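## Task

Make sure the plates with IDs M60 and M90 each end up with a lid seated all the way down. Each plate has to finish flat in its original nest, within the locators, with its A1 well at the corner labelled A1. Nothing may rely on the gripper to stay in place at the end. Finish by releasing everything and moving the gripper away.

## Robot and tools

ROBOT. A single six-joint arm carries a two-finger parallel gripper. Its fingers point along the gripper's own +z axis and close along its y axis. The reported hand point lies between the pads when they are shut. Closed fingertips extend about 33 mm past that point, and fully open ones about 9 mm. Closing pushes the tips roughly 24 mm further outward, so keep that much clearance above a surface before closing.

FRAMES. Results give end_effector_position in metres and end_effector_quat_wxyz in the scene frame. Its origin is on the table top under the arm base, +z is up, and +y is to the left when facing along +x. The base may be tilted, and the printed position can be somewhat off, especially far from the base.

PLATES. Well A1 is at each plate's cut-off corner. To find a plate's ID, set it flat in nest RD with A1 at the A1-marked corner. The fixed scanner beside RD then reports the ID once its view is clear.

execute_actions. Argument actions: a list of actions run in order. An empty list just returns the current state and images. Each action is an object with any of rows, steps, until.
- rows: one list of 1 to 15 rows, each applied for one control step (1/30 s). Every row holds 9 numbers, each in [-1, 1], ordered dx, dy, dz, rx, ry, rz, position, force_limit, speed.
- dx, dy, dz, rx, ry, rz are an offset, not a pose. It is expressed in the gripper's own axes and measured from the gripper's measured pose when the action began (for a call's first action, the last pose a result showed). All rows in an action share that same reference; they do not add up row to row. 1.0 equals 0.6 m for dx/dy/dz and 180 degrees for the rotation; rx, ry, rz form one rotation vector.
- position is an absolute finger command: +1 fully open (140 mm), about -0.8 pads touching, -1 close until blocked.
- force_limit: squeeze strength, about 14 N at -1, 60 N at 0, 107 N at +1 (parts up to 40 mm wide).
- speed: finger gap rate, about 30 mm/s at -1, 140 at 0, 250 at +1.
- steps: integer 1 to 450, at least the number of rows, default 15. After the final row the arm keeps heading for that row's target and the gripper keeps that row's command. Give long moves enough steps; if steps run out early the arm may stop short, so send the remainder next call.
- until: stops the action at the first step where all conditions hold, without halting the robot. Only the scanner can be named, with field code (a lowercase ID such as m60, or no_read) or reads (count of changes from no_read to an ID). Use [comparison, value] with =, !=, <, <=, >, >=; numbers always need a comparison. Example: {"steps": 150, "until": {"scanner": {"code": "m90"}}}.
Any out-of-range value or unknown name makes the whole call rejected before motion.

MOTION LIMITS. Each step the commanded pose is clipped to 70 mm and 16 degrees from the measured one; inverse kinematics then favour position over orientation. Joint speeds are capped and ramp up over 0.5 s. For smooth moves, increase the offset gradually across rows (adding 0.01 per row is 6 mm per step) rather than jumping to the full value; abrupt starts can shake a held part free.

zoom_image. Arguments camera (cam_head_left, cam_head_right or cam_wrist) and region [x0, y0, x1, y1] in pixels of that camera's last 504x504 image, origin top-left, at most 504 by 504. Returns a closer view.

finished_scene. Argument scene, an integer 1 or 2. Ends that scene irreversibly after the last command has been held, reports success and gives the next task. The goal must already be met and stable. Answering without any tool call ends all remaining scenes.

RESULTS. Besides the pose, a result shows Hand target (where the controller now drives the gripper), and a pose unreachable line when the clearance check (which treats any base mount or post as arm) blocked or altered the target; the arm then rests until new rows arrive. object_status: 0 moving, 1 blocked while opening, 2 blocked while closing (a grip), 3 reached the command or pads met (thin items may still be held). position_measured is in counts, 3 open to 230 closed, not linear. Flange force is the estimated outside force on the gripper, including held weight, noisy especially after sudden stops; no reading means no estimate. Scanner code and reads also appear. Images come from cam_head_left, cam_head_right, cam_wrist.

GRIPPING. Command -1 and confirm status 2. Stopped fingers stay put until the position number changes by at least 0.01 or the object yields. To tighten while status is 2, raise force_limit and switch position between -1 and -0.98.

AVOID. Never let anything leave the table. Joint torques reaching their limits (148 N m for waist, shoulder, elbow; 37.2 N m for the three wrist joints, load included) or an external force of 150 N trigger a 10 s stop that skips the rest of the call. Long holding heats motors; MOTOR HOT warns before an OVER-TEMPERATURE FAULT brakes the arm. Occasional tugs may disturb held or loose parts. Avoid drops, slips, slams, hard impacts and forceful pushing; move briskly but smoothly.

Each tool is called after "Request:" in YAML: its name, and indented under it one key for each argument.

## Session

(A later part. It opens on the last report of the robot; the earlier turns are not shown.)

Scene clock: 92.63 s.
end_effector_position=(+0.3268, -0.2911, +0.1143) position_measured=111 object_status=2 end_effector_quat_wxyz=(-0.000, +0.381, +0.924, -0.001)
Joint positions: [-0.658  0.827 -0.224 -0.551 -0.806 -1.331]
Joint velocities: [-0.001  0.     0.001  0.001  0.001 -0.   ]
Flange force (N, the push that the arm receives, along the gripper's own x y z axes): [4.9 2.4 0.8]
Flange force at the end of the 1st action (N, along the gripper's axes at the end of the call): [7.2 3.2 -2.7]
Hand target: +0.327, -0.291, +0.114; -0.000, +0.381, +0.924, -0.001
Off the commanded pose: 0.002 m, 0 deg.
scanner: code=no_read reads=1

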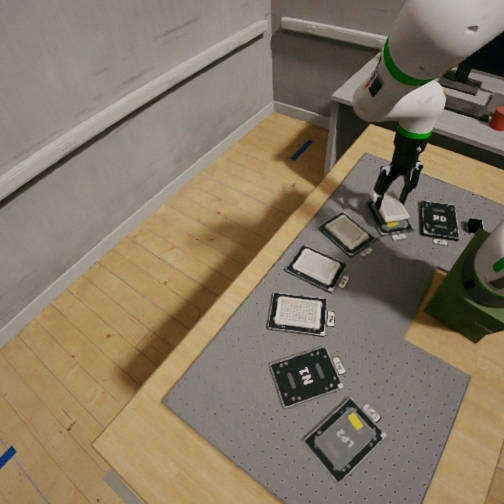

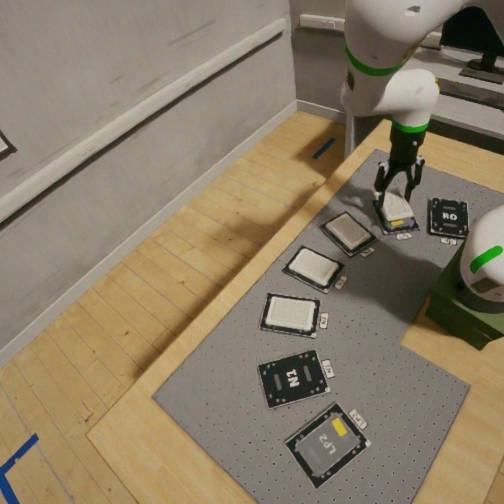

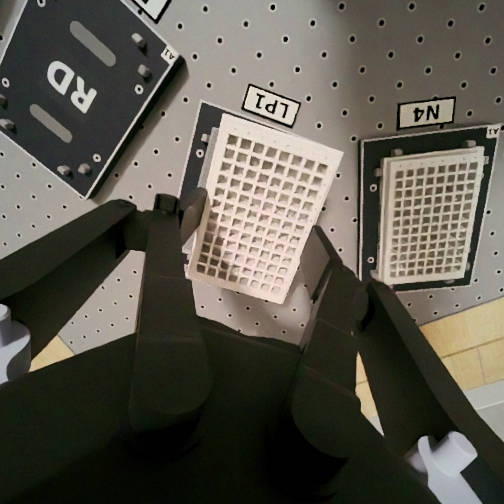

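Request:
execute_actions:
  actions:
    - {"rows":[[0.255,0.501,0,0,0,-0.2667,-1,-0.4,-1]],"steps":42}
    - {"rows":[[0.2327,0.5427,0,0,0,-0.2667,-1,-0.4,-1]],"steps":45}

Scene clock: 100.13 s.
end_effector_position=(+0.2686, +0.3411, +0.1103) position_measured=111 object_status=2 end_effector_quat_wxyz=(-0.004, -0.433, +0.902, -0.004)
Joint positions: [ 1.031 -0.008 -0.629 -0.271 -0.564 -1.583]
Joint velocities: [ 0.058 -0.012 -0.04   0.119  0.028 -0.161]
Flange force (N, the push that the arm receives, along the gripper's own x y z axes): [5.9 2.1 1.2]
Flange force at the end of the 1st action (N, along the gripper's axes at the end of the call): [0.7 5.6 -1.5]
Hand target: +0.269, +0.341, +0.110; -0.004, -0.432, +0.902, -0.005
Off the commanded pose: 0.005 m, 0 deg.
scanner: code=no_read reads=1

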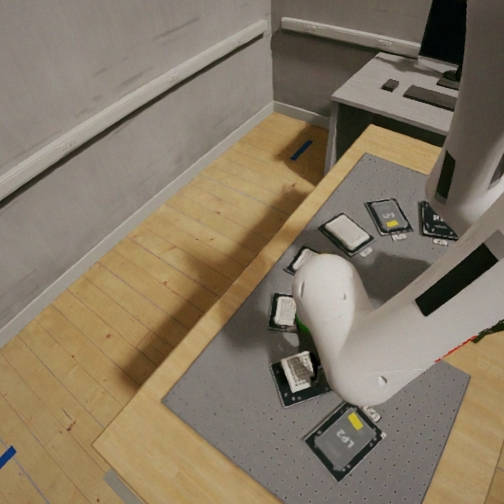

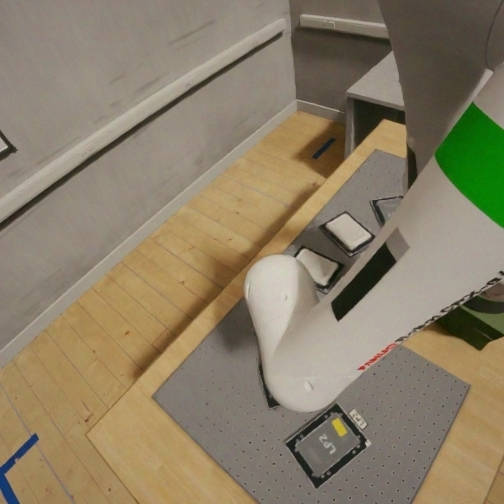

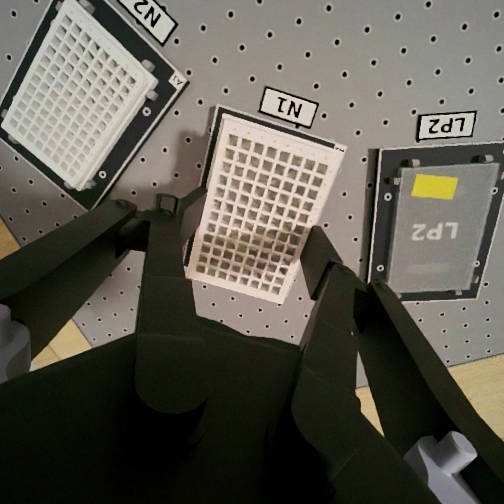

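Request:
execute_actions:
  actions:
    - {"rows":[[-0.0128,0.0018,0.0698,-0.001,-0.0033,0,-1,-0.4,-1]],"steps":25}

Request:
zoom_image:
  camera: "cam_wrist"
  region: [130,50,430,350]

Scene clock: 105.30 s.
end_effector_position=(+0.2725, +0.3475, +0.0685) position_measured=111 object_status=2 end_effector_quat_wxyz=(-0.000, -0.433, +0.902, -0.000)
Joint positions: [ 1.04   0.114 -0.6   -0.319 -0.462 -1.537]
Joint velocities: [ 0.001 -0.    -0.    -0.001  0.001 -0.   ]
Flange force (N, the push that the arm receives, along the gripper's own x y z axes): [4.9 1.0 -3.5]
Hand target: +0.272, +0.347, +0.068; -0.000, -0.433, +0.902, -0.000
Off the commanded pose: 0.000 m, 0 deg.
scanner: code=no_read reads=1

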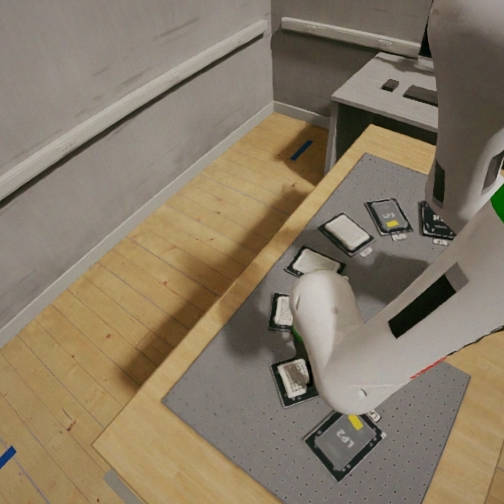

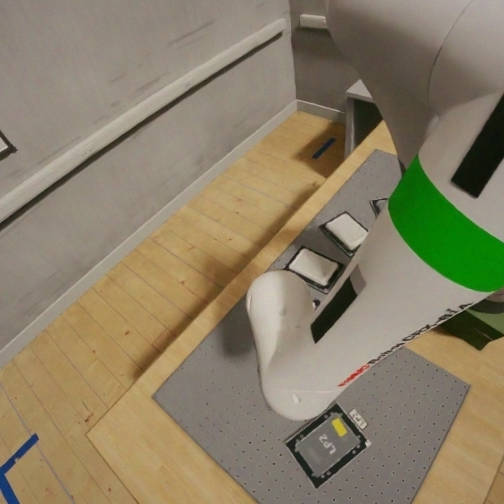

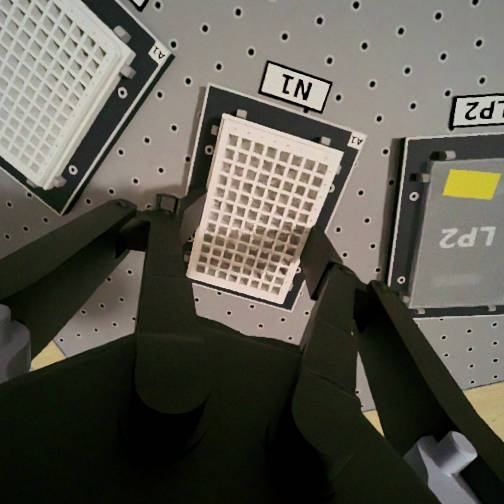

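Region (130, 50, 430, 350) of cam_wrist's 504x504 image, scaled by 1.680, with more detail than that image has.

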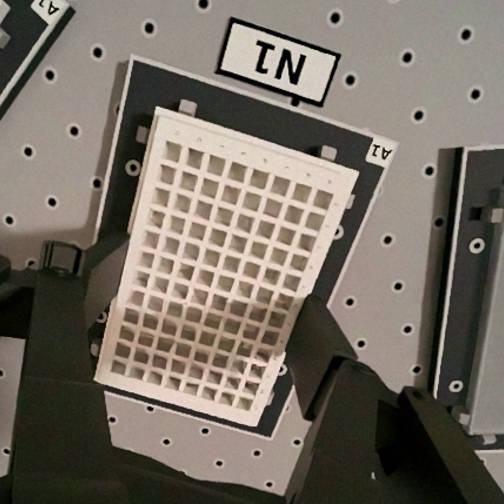

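Request:
execute_actions:
  actions:
    - {"rows":[[0,0,0.003,0,0,0,-1,-0.4,-1],[0,0,0.006,0,0,0,-1,-0.4,-1],[0,0,0.009,0,0,0,-1,-0.4,-1],[0,0,0.012,0,0,0,-1,-0.4,-1],[0,0,0.014,0,0,0,-1,-0.4,-1],[0,0,0.016,0,0,0,-1,-0.4,-1],[0,0,0.018,0,0,0,-1,-0.4,-1]],"steps":18}
    - {"rows":[[0,0,0,0,0,0,0.4,-0.4,-0.5]],"steps":12}
    - {"rows":[[0,0,-0.07,0,0,0,0.4,-0.4,0]],"steps":20}

Scene clock: 110.33 s.
end_effector_position=(+0.2724, +0.3475, +0.0995) position_measured=78 object_status=3 end_effector_quat_wxyz=(-0.000, -0.433, +0.902, +0.000)
Joint positions: [ 1.031  0.027 -0.614 -0.286 -0.533 -1.567]
Joint velocities: [-0.001 -0.    -0.     0.     0.001 -0.   ]
Flange force (N, the push that the arm receives, along the gripper's own x y z axes): [4.5 1.2 -2.1]
Flange force at the end of the 1st action (N, along the gripper's axes at the end of the call): [4.2 -11.8 -4.4]
Flange force at the end of the 2nd action (N, along the gripper's axes at the end of the call): [6.4 0.2 -4.1]
Hand target: +0.272, +0.348, +0.100; -0.000, -0.433, +0.902, +0.000
Off the commanded pose: 0.000 m, 0 deg.
scanner: code=no_read reads=1

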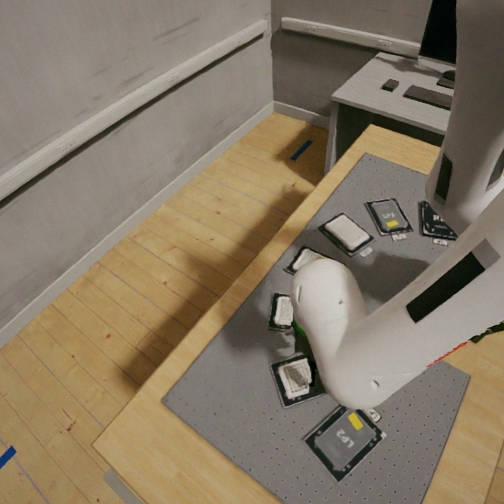

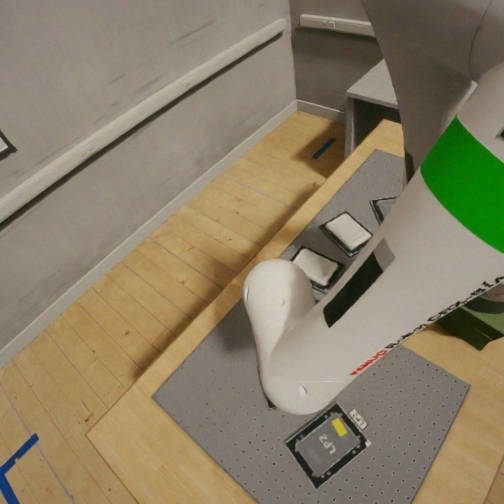

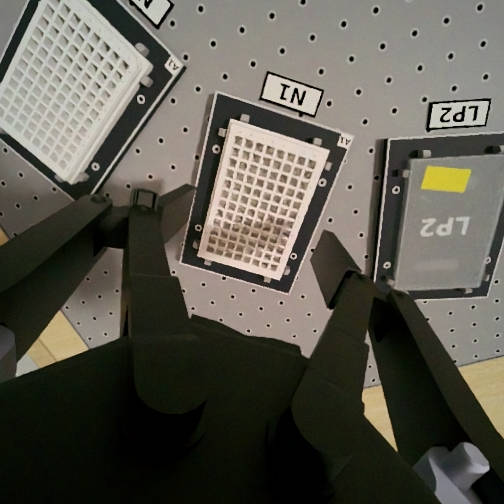

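Request:
execute_actions:
  actions:
    - {"rows":[[0.505,-0.691,-0.01,0,0,0.404,0.4,-0.4,0]],"steps":65}
    - {"rows":[[0,0,0.045,0,0,0,0.4,-0.4,0]],"steps":18}

Request:
zoom_image:
  camera: "cam_wrist"
  region: [130,50,430,350]

Scene clock: 116.67 s.
end_effector_position=(+0.4085, -0.1424, +0.0762) position_measured=78 object_status=3 end_effector_quat_wxyz=(-0.001, +0.187, +0.982, +0.005)
Joint positions: [-0.304  0.725 -0.272 -0.681 -0.751 -1.173]
Joint velocities: [ 0.001  0.001  0.001 -0.    -0.    -0.   ]
Flange force (N, the push that the arm receives, along the gripper's own x y z axes): [5.1 3.1 -2.4]
Flange force at the end of the 1st action (N, along the gripper's axes at the end of the call): [9.7 3.6 -3.7]
Hand target: +0.408, -0.142, +0.076; -0.001, +0.187, +0.982, +0.005
Off the commanded pose: 0.000 m, 0 deg.
scanner: code=no_read reads=1

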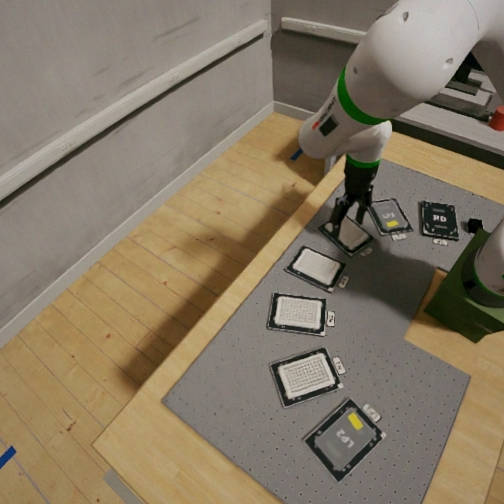

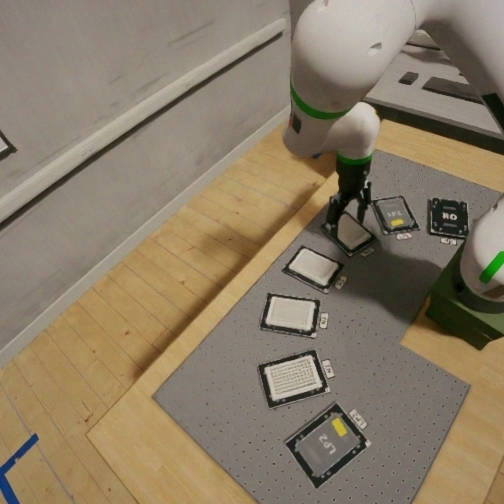

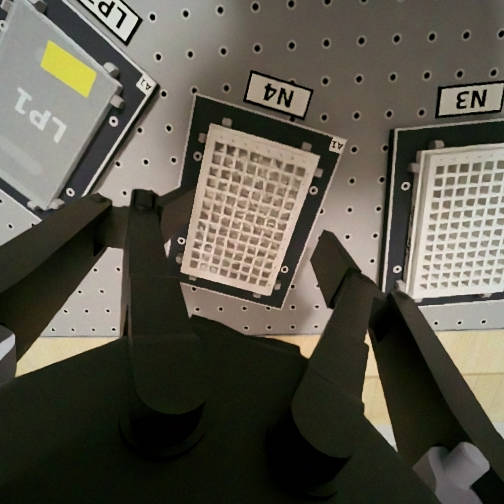

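Region (130, 50, 430, 350) of cam_wrist's 504x504 image, scaled by 1.680, with more detail than that image has.

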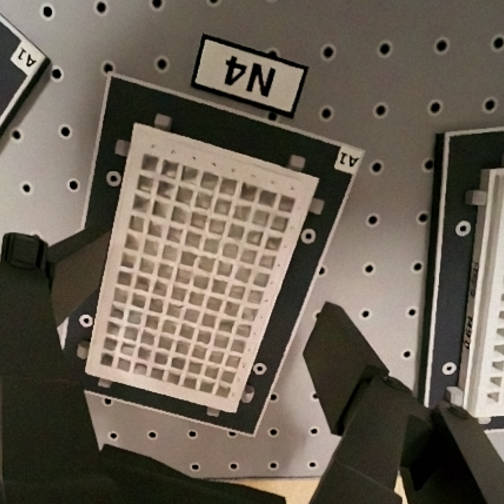

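Request:
zoom_image:
  camera: "cam_wrist"
  region: [380,195,450,265]

Region (380, 195, 450, 265) of cam_wrist's 504x504 image, scaled by 7.200, with more detail than that image has.

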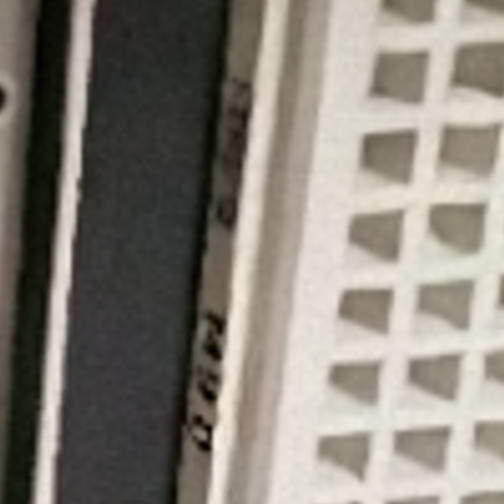

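Request:
execute_actions:
  actions:
    - {"rows":[[0,0,-0.03,0.003,-0.0012,0,0.4,-0.4,0]],"steps":14}
    - {"rows":[[0.058,-0.304,0,0,0,0.133,0.4,-0.4,0]],"steps":36}
    - {"rows":[[0,0,0.025,0,0,0,0.4,-0.4,0]],"steps":14}

Request:
zoom_image:
  camera: "cam_wrist"
  region: [130,50,430,350]

Request:
zoom_image:
  camera: "cam_wrist"
  region: [380,200,460,280]

Scene clock: 126.13 s.
end_effector_position=(+0.3111, -0.2990, +0.0793) position_measured=78 object_status=3 end_effector_quat_wxyz=(+0.000, +0.386, +0.922, +0.001)
Joint positions: [-0.669  0.903 -0.223 -0.591 -0.746 -1.274]
Joint velocities: [-0.     0.001  0.    -0.     0.     0.   ]
Flange force (N, the push that the arm receives, along the gripper's own x y z axes): [7.2 0.5 -2.7]
Flange force at the end of the 1st action (N, along the gripper's axes at the end of the call): [9.8 -0.3 -1.8]
Flange force at the end of the 2nd action (N, along the gripper's axes at the end of the call): [7.7 0.5 -4.1]
Hand target: +0.311, -0.299, +0.079; +0.000, +0.386, +0.922, +0.001
Off the commanded pose: 0.000 m, 0 deg.
scanner: code=no_read reads=1

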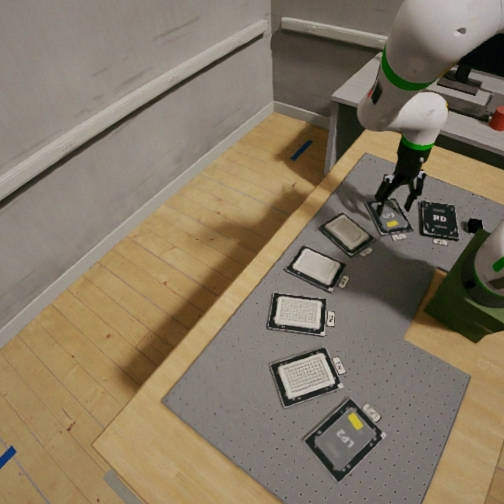

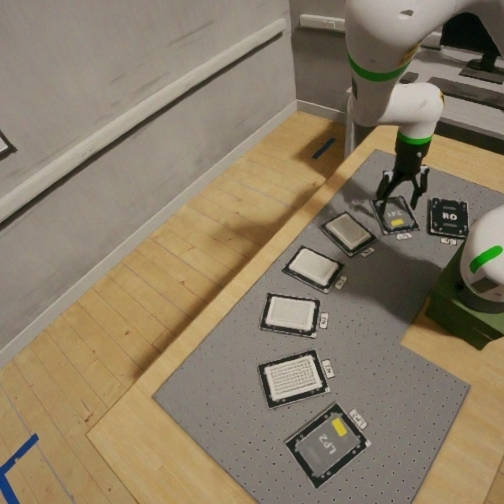

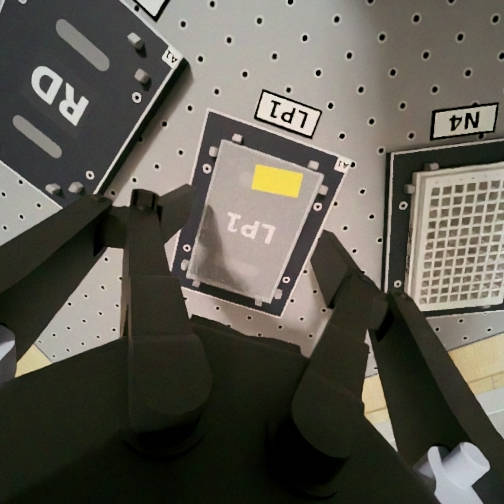

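Region (130, 50, 430, 350) of cam_wrist's 504x504 image, scaled by 1.680, with more detail than that image has.

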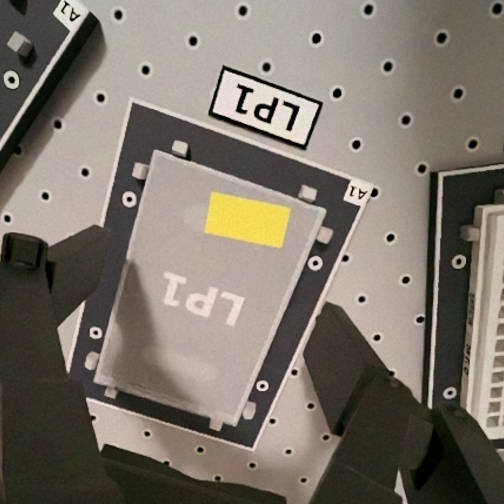

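Region (380, 200, 460, 280) of cam_wrist's 504x504 image, scaled by 6.300, with more detail than that image has.

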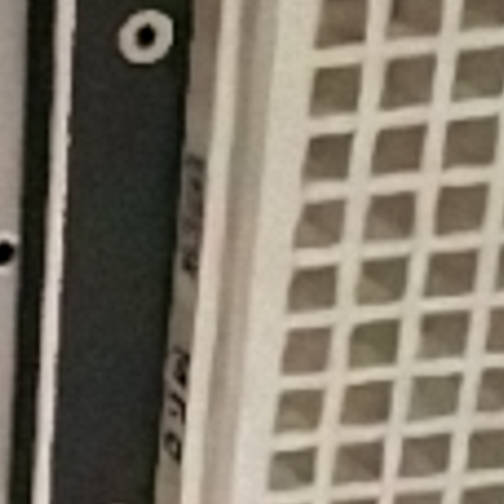

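Request:
execute_actions:
  actions:
    - {"rows":[[-0.03,-0.0025,0.012,0,0,0.0056,0.4,-0.4,0]],"steps":18}

Request:
zoom_image:
  camera: "cam_wrist"
  region: [130,50,430,350]

Request:
zoom_image:
  camera: "cam_wrist"
  region: [390,200,450,260]

Scene clock: 131.30 s.
end_effector_position=(+0.3228, -0.3128, +0.0722) position_measured=78 object_status=3 end_effector_quat_wxyz=(+0.000, +0.394, +0.919, +0.001)
Joint positions: [-0.671  0.944 -0.171 -0.584 -0.756 -1.3  ]
Joint velocities: [-0.     0.    -0.001 -0.     0.     0.   ]
Flange force (N, the push that the arm receives, along the gripper's own x y z axes): [9.0 2.3 -2.7]
Hand target: +0.323, -0.313, +0.072; +0.000, +0.394, +0.919, +0.001
Off the commanded pose: 0.000 m, 0 deg.
scanner: code=no_read reads=1

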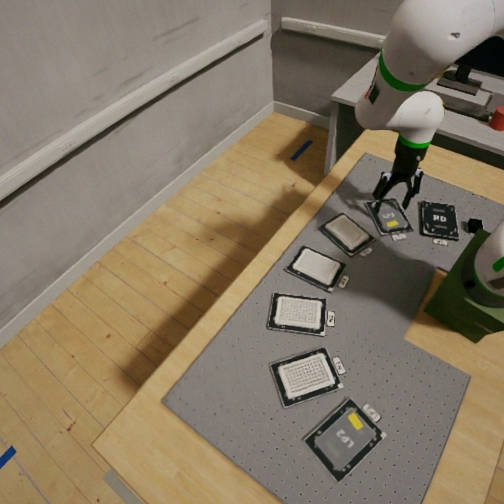

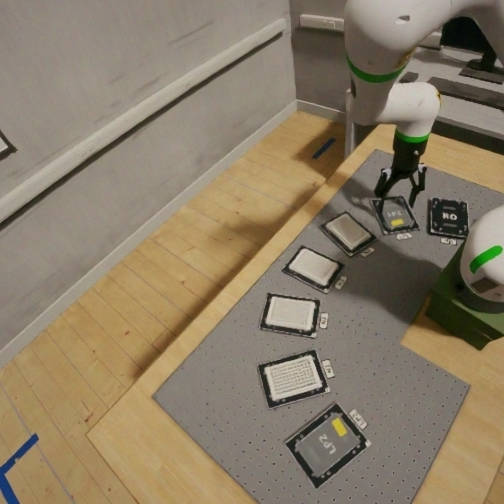

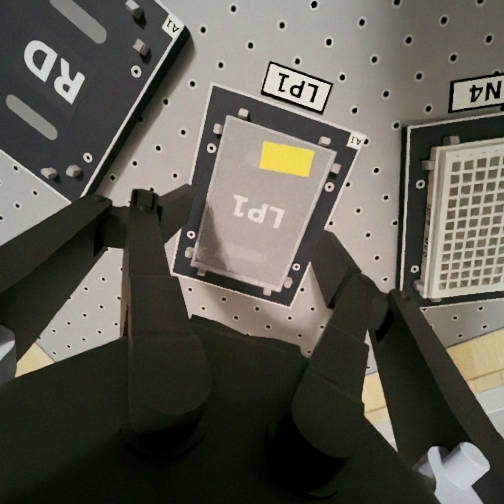

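Region (130, 50, 430, 350) of cam_wrist's 504x504 image, scaled by 1.680, with more detail than that image has.

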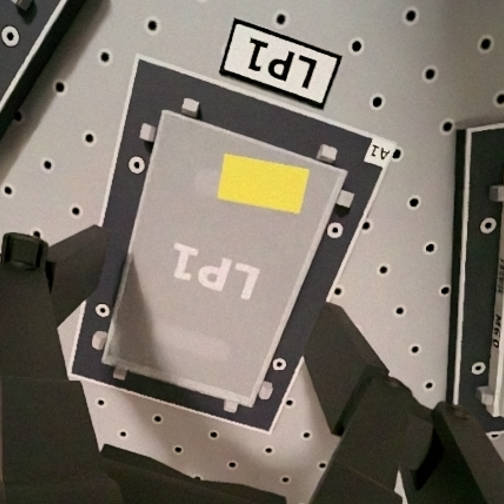

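Region (390, 200, 450, 260) of cam_wrist's 504x504 image, scaled by 8.400, with more detail than that image has.

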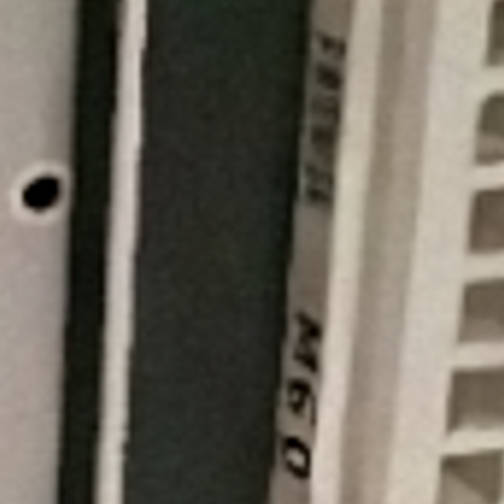

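Request:
execute_actions:
  actions:
    - {"rows":[[0,0,0.01,0,0,0,0.3,-0.4,0],[0,0,0.02,0,0,0,0.3,-0.4,0],[0,0,0.029,0,0,0,0.3,-0.4,0]],"steps":18}
    - {"rows":[[0,0,0,0,0,0,-1,-0.5,-1]],"steps":18}

Request:
zoom_image:
  camera: "cam_wrist"
  region: [130,50,430,350]

Scene clock: 135.60 s.
end_effector_position=(+0.3230, -0.3130, +0.0550) position_measured=112 object_status=0 end_effector_quat_wxyz=(+0.001, +0.394, +0.919, +0.001)
Joint positions: [-0.66   0.979 -0.161 -0.605 -0.733 -1.285]
Joint velocities: [ 0.     0.     0.001 -0.001 -0.001  0.   ]
Flange force (N, the push that the arm receives, along the gripper's own x y z axes): [15.6 -4.4 -104.1]
Flange force at the end of the 1st action (N, along the gripper's axes at the end of the call): [7.7 2.3 -3.2]
Hand target: +0.323, -0.313, +0.055; +0.000, +0.394, +0.919, +0.001
Off the commanded pose: 0.000 m, 0 deg.
scanner: code=no_read reads=1

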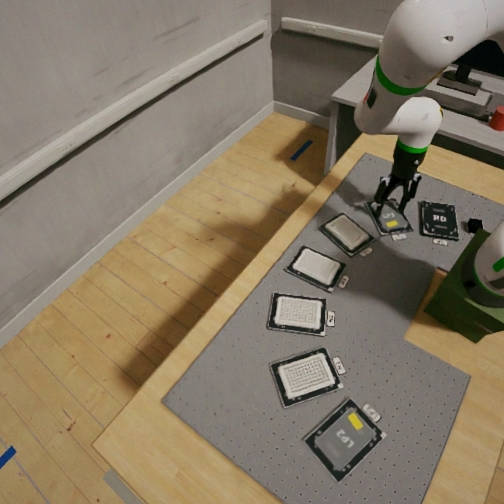

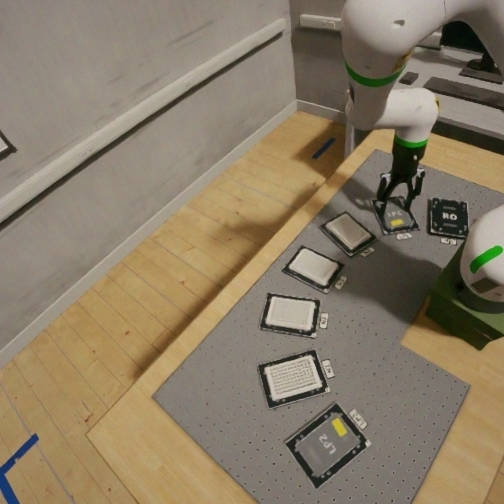

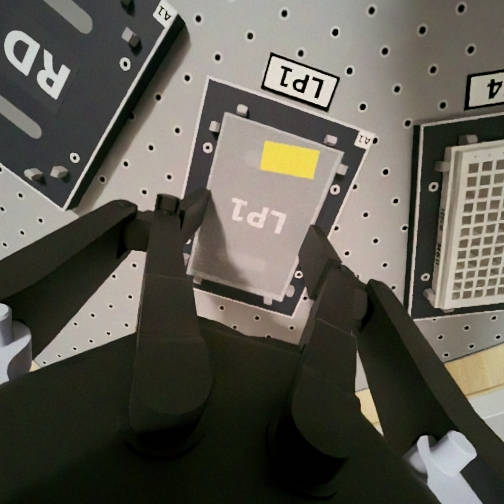

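Region (130, 50, 430, 350) of cam_wrist's 504x504 image, scaled by 1.680, with more detail than that image has.

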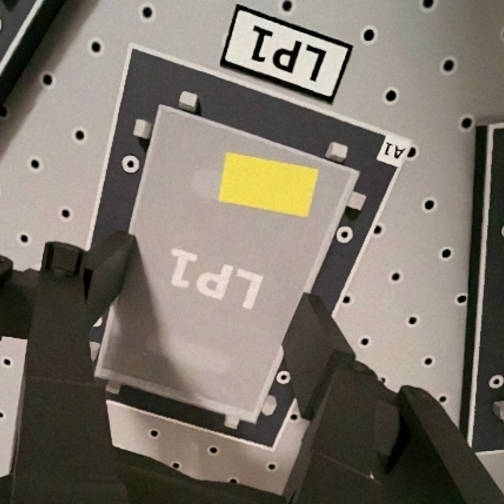

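The fingers rode up on top of the lid, so I'm reopening and going lower.

Request:
execute_actions:
  actions:
    - {"rows":[[0,0,0,0,0,0,0.28,-0.5,0]],"steps":10}
    - {"rows":[[0,0,0.004,0,0,0,0.28,-0.5,0]],"steps":9}
    - {"rows":[[0,0,0.003,0,0,0,0.28,-0.5,0]],"steps":9}
    - {"rows":[[0,0,0,0,0,0,0.17,-0.5,-1]],"steps":15}

Scene clock: 141.07 s.
end_effector_position=(+0.3228, -0.3129, +0.0506) position_measured=103 object_status=2 end_effector_quat_wxyz=(+0.000, +0.394, +0.919, +0.001)
Joint positions: [-0.657  0.988 -0.159 -0.61  -0.727 -1.281]
Joint velocities: [-0.001  0.    -0.     0.    -0.002  0.   ]
Flange force (N, the push that the arm receives, along the gripper's own x y z axes): [14.5 5.3 -32.7]
Flange force at the end of the 1st action (N, along the gripper's axes at the end of the call): [5.1 1.8 -4.7]
Flange force at the end of the 2nd action (N, along the gripper's axes at the end of the call): [6.9 3.1 -1.4]
Flange force at the end of the 3rd action (N, along the gripper's axes at the end of the call): [6.5 3.3 -2.4]
Hand target: +0.323, -0.313, +0.051; +0.000, +0.394, +0.919, +0.001
Off the commanded pose: 0.000 m, 0 deg.
scanner: code=no_read reads=1

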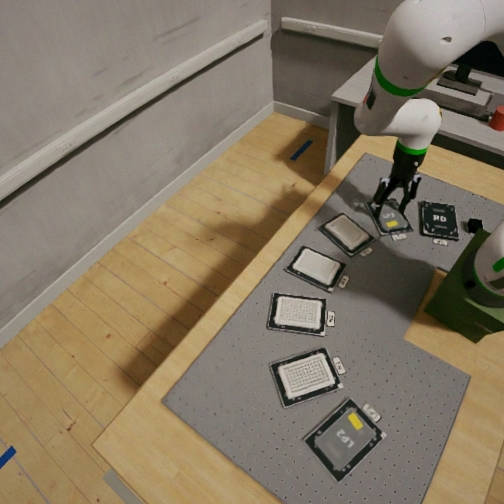

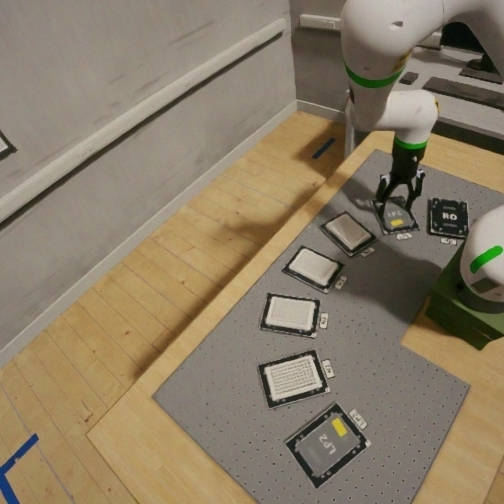

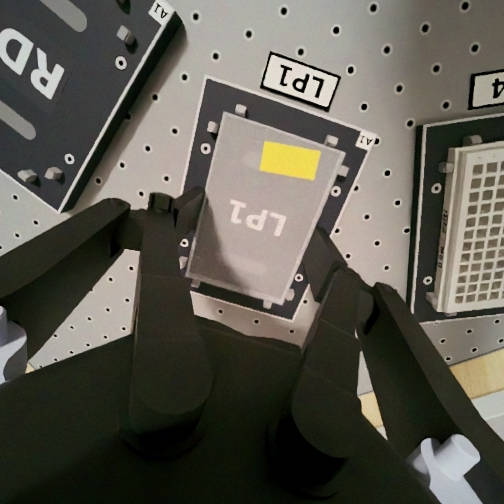

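Request:
execute_actions:
  actions:
    - {"rows":[[0,0,-0.001,0,0,0,-1,-0.5,-1],[0,0,-0.001,0,0,0,-1,-0.5,-1],[0,0,-0.001,0,0,0,-1,-0.5,-1],[0,0,-0.003,0,0,0,-1,-0.5,-1],[0,0,-0.01,0,0,0,-1,-0.5,-1],[0,0,-0.025,0,0,0,-1,-0.5,-1],[0,0,-0.045,0,0,0,-1,-0.5,-1],[0,0,-0.07,0,0,0,-1,-0.5,-1]],"steps":24}
    - {"rows":[[0.089,0.2913,0,0,0,-0.149,-1,-0.5,-1]],"steps":38}
    - {"rows":[[0,0,0.034,0,0,0,-1,-0.5,-1]],"steps":16}

Request:
zoom_image:
  camera: "cam_wrist"
  region: [130,50,430,350]

Scene clock: 151.93 s.
end_effector_position=(+0.4107, -0.1542, +0.0721) position_measured=103 object_status=2 end_effector_quat_wxyz=(-0.000, +0.171, +0.985, -0.000)
Joint positions: [-0.313  0.748 -0.257 -0.672 -0.741 -1.135]
Joint velocities: [-0.    -0.    -0.     0.     0.001  0.   ]
Flange force (N, the push that the arm receives, along the gripper's own x y z axes): [9.6 3.0 -3.7]
Flange force at the end of the 1st action (N, along the gripper's axes at the end of the call): [3.2 2.9 -1.0]
Flange force at the end of the 2nd action (N, along the gripper's axes at the end of the call): [3.1 0.5 -1.5]
Hand target: +0.411, -0.154, +0.072; -0.000, +0.171, +0.985, -0.000
Off the commanded pose: 0.000 m, 0 deg.
scanner: code=no_read reads=1

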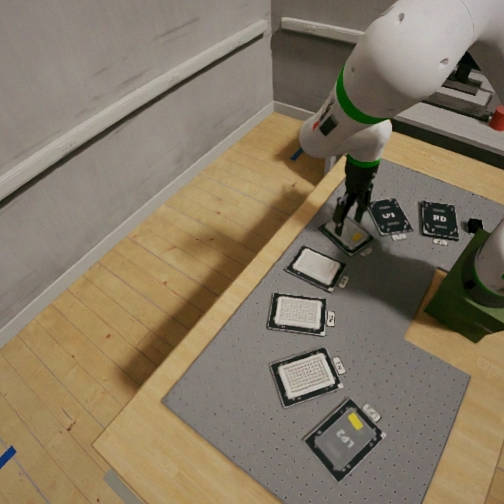

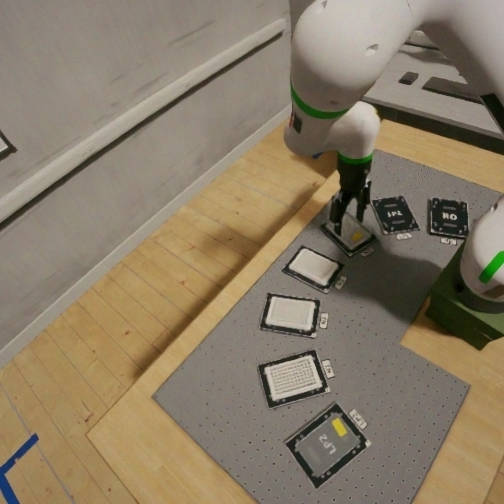

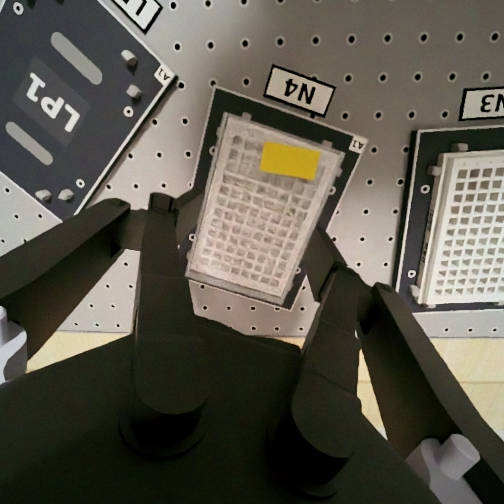

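Region (130, 50, 430, 350) of cam_wrist's 504x504 image, scaled by 1.680, with more detail than that image has.

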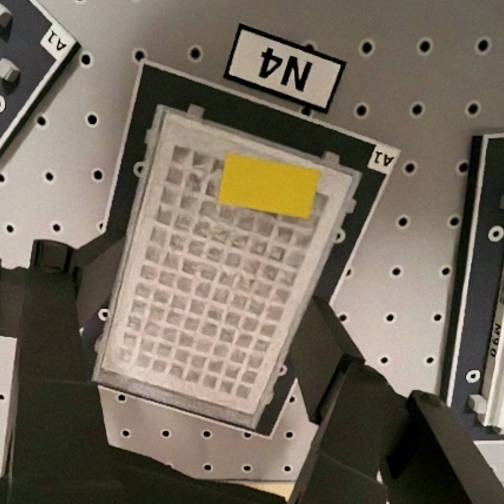

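Request:
execute_actions:
  actions:
    - {"rows":[[-0.0027,0.003,0,0,0,0.003,-1,-0.5,-1]],"steps":12}

Request:
zoom_image:
  camera: "cam_wrist"
  region: [130,50,430,350]

Scene clock: 155.87 s.
end_effector_position=(+0.4128, -0.1531, +0.0721) position_measured=103 object_status=2 end_effector_quat_wxyz=(-0.000, +0.175, +0.985, -0.000)
Joint positions: [-0.31   0.748 -0.253 -0.671 -0.742 -1.15 ]
Joint velocities: [ 0.002 -0.001  0.001  0.001  0.    -0.001]
Flange force (N, the push that the arm receives, along the gripper's own x y z axes): [5.6 3.2 -2.1]
Hand target: +0.413, -0.153, +0.072; -0.000, +0.175, +0.985, -0.000
Off the commanded pose: 0.000 m, 0 deg.
scanner: code=no_read reads=1

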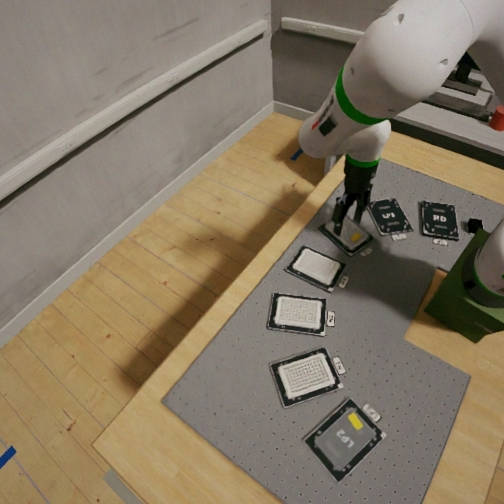

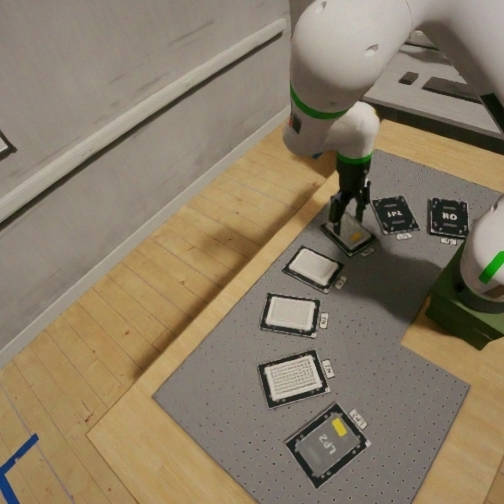

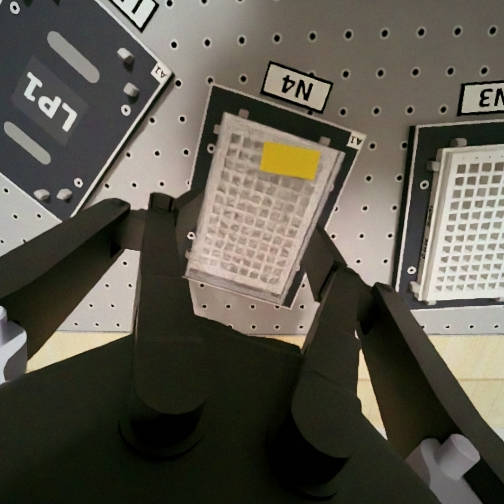

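Region (130, 50, 430, 350) of cam_wrist's 504x504 image, scaled by 1.680, with more detail than that image has.

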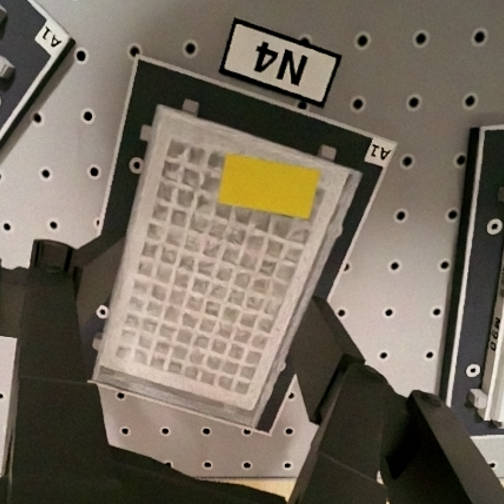

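Request:
execute_actions:
  actions:
    - {"rows":[[0,0,0.009,0,0,0,-1,-0.5,-1]],"steps":11}
    - {"rows":[[0,0,0.003,0,0,0,-1,-0.5,-1]],"steps":8}
    - {"rows":[[0,0,0.003,0,0,0,-1,-0.5,-1]],"steps":8}
    - {"rows":[[0,0,0.003,0,0,0,-1,-0.5,-1]],"steps":8}
    - {"rows":[[0,0,0.002,0,0,0,-1,-0.5,-1]],"steps":8}

Request:
zoom_image:
  camera: "cam_wrist"
  region: [130,50,430,350]

Scene clock: 161.67 s.
end_effector_position=(+0.4130, -0.1531, +0.0603) position_measured=103 object_status=2 end_effector_quat_wxyz=(-0.000, +0.175, +0.985, -0.000)
Joint positions: [-0.302  0.773 -0.247 -0.687 -0.726 -1.138]
Joint velocities: [ 0.001  0.001  0.001 -0.001  0.001 -0.   ]
Flange force (N, the push that the arm receives, along the gripper's own x y z axes): [14.0 6.0 -49.6]
Flange force at the end of the 1st action (N, along the gripper's axes at the end of the call): [7.6 2.5 -2.9]
Flange force at the end of the 2nd action (N, along the gripper's axes at the end of the call): [7.2 3.2 -2.7]
Flange force at the end of the 3rd action (N, along the gripper's axes at the end of the call): [5.8 1.0 -1.3]
Flange force at the end of the 4th action (N, along the gripper's axes at the end of the call): [8.2 3.9 -21.2]
Hand target: +0.413, -0.153, +0.060; -0.000, +0.175, +0.985, -0.000
Off the commanded pose: 0.000 m, 0 deg.
scanner: code=no_read reads=1

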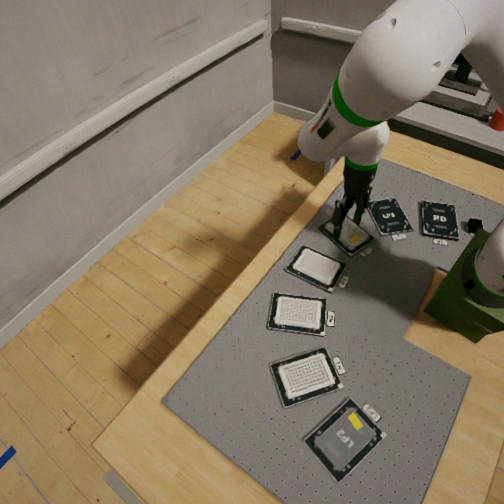

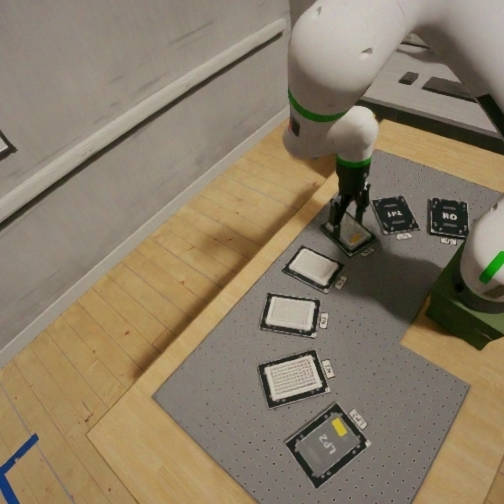

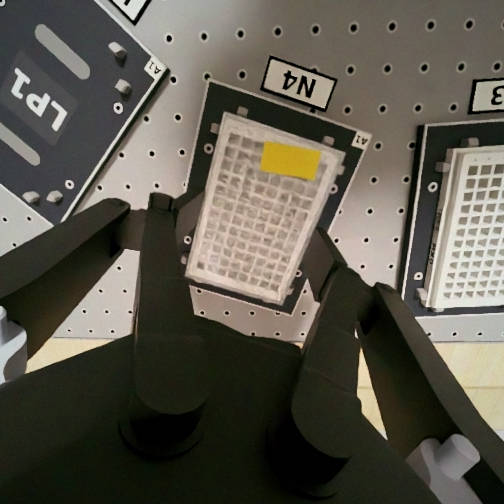

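Region (130, 50, 430, 350) of cam_wrist's 504x504 image, scaled by 1.680, with more detail than that image has.

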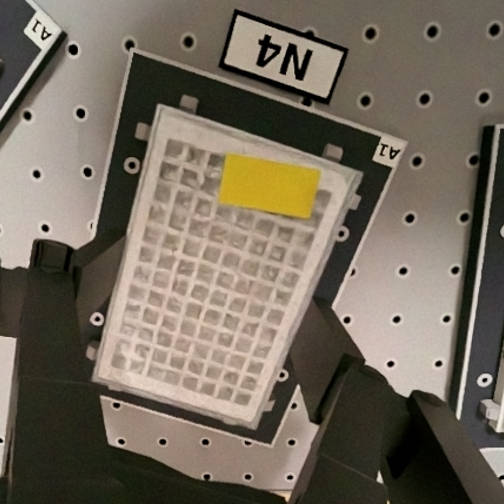

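Request:
execute_actions:
  actions:
    - {"rows":[[0,0,-0.002,0,0,0,-1,-0.5,-1]],"steps":7}
    - {"rows":[[0,0,0,0,0,0,0.4,-0.5,-0.5]],"steps":10}
    - {"rows":[[0,0,-0.05,0,0,0,0.4,-0.5,0]],"steps":18}
    - {"rows":[[0.07,0.3,0,0,0,-0.133,0.4,-0.5,0]],"steps":38}
    - {"rows":[[0,0,0.032,0,0,0,0.4,-0.5,0]],"steps":15}

Request:
zoom_image:
  camera: "cam_wrist"
  region: [0,0,210,210]

Request:
zoom_image:
  camera: "cam_wrist"
  region: [130,50,430,350]

Scene clock: 171.10 s.
end_effector_position=(+0.4337, +0.0291, +0.0715) position_measured=78 object_status=3 end_effector_quat_wxyz=(-0.001, -0.033, +0.999, -0.001)
Joint positions: [ 0.078  0.522 -0.354 -0.687 -0.694 -1.124]
Joint velocities: [-0.     0.001 -0.001  0.    -0.     0.   ]
Flange force (N, the push that the arm receives, along the gripper's own x y z axes): [5.3 2.8 -4.0]
Flange force at the end of the 1st action (N, along the gripper's axes at the end of the call): [5.9 4.5 -2.2]
Flange force at the end of the 2nd action (N, along the gripper's axes at the end of the call): [3.7 7.2 -1.4]
Flange force at the end of the 3rd action (N, along the gripper's axes at the end of the call): [4.7 7.3 -1.9]
Flange force at the end of the 4th action (N, along the gripper's axes at the end of the call): [4.0 3.3 -1.5]
Hand target: +0.434, +0.029, +0.072; -0.001, -0.033, +0.999, -0.001
Off the commanded pose: 0.000 m, 0 deg.
scanner: code=no_read reads=1

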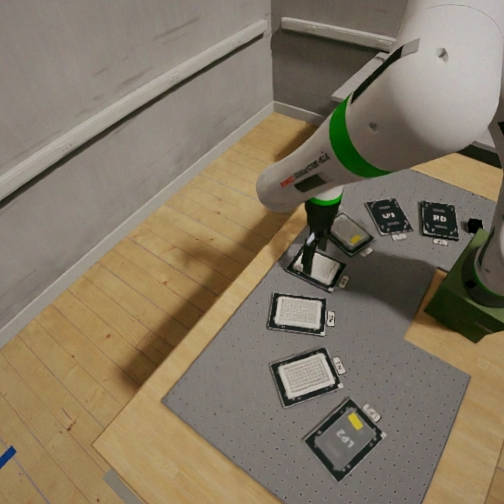

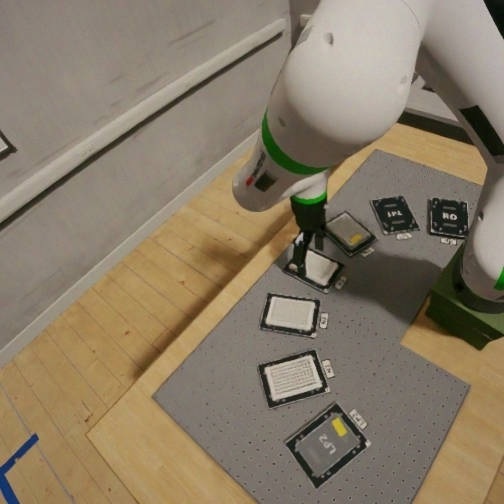

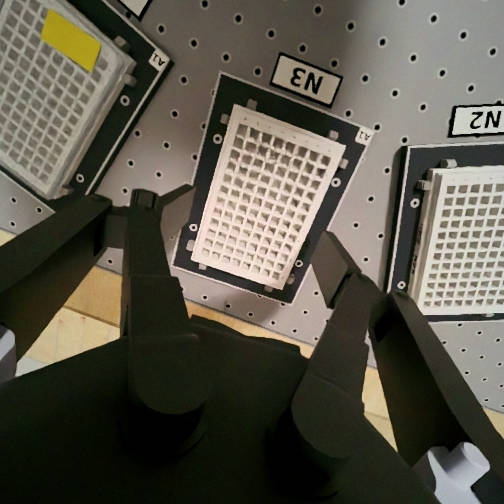

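Region (0, 0, 210, 210) of cam_wrist's 504x504 image, scaled by 2.400, with more detail than that image has.

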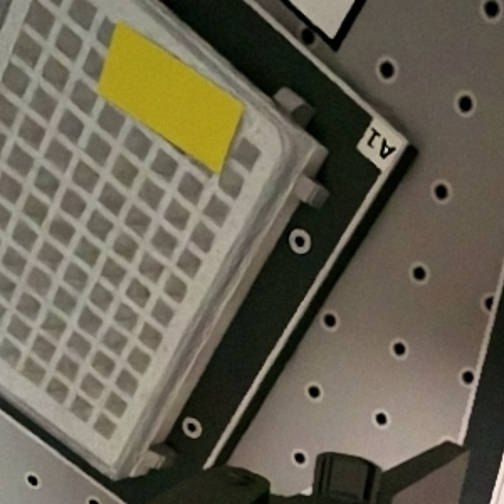

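Region (130, 50, 430, 350) of cam_wrist's 504x504 image, scaled by 1.680, with more detail than that image has.

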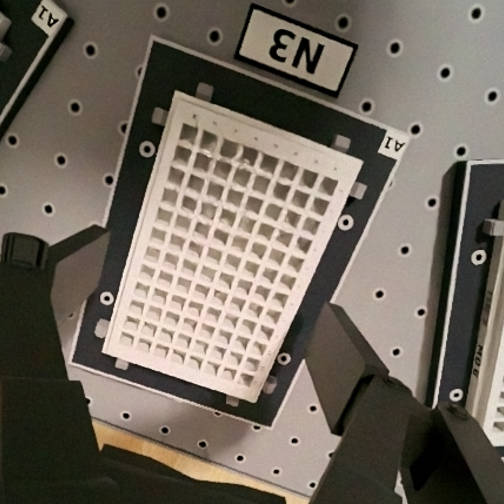

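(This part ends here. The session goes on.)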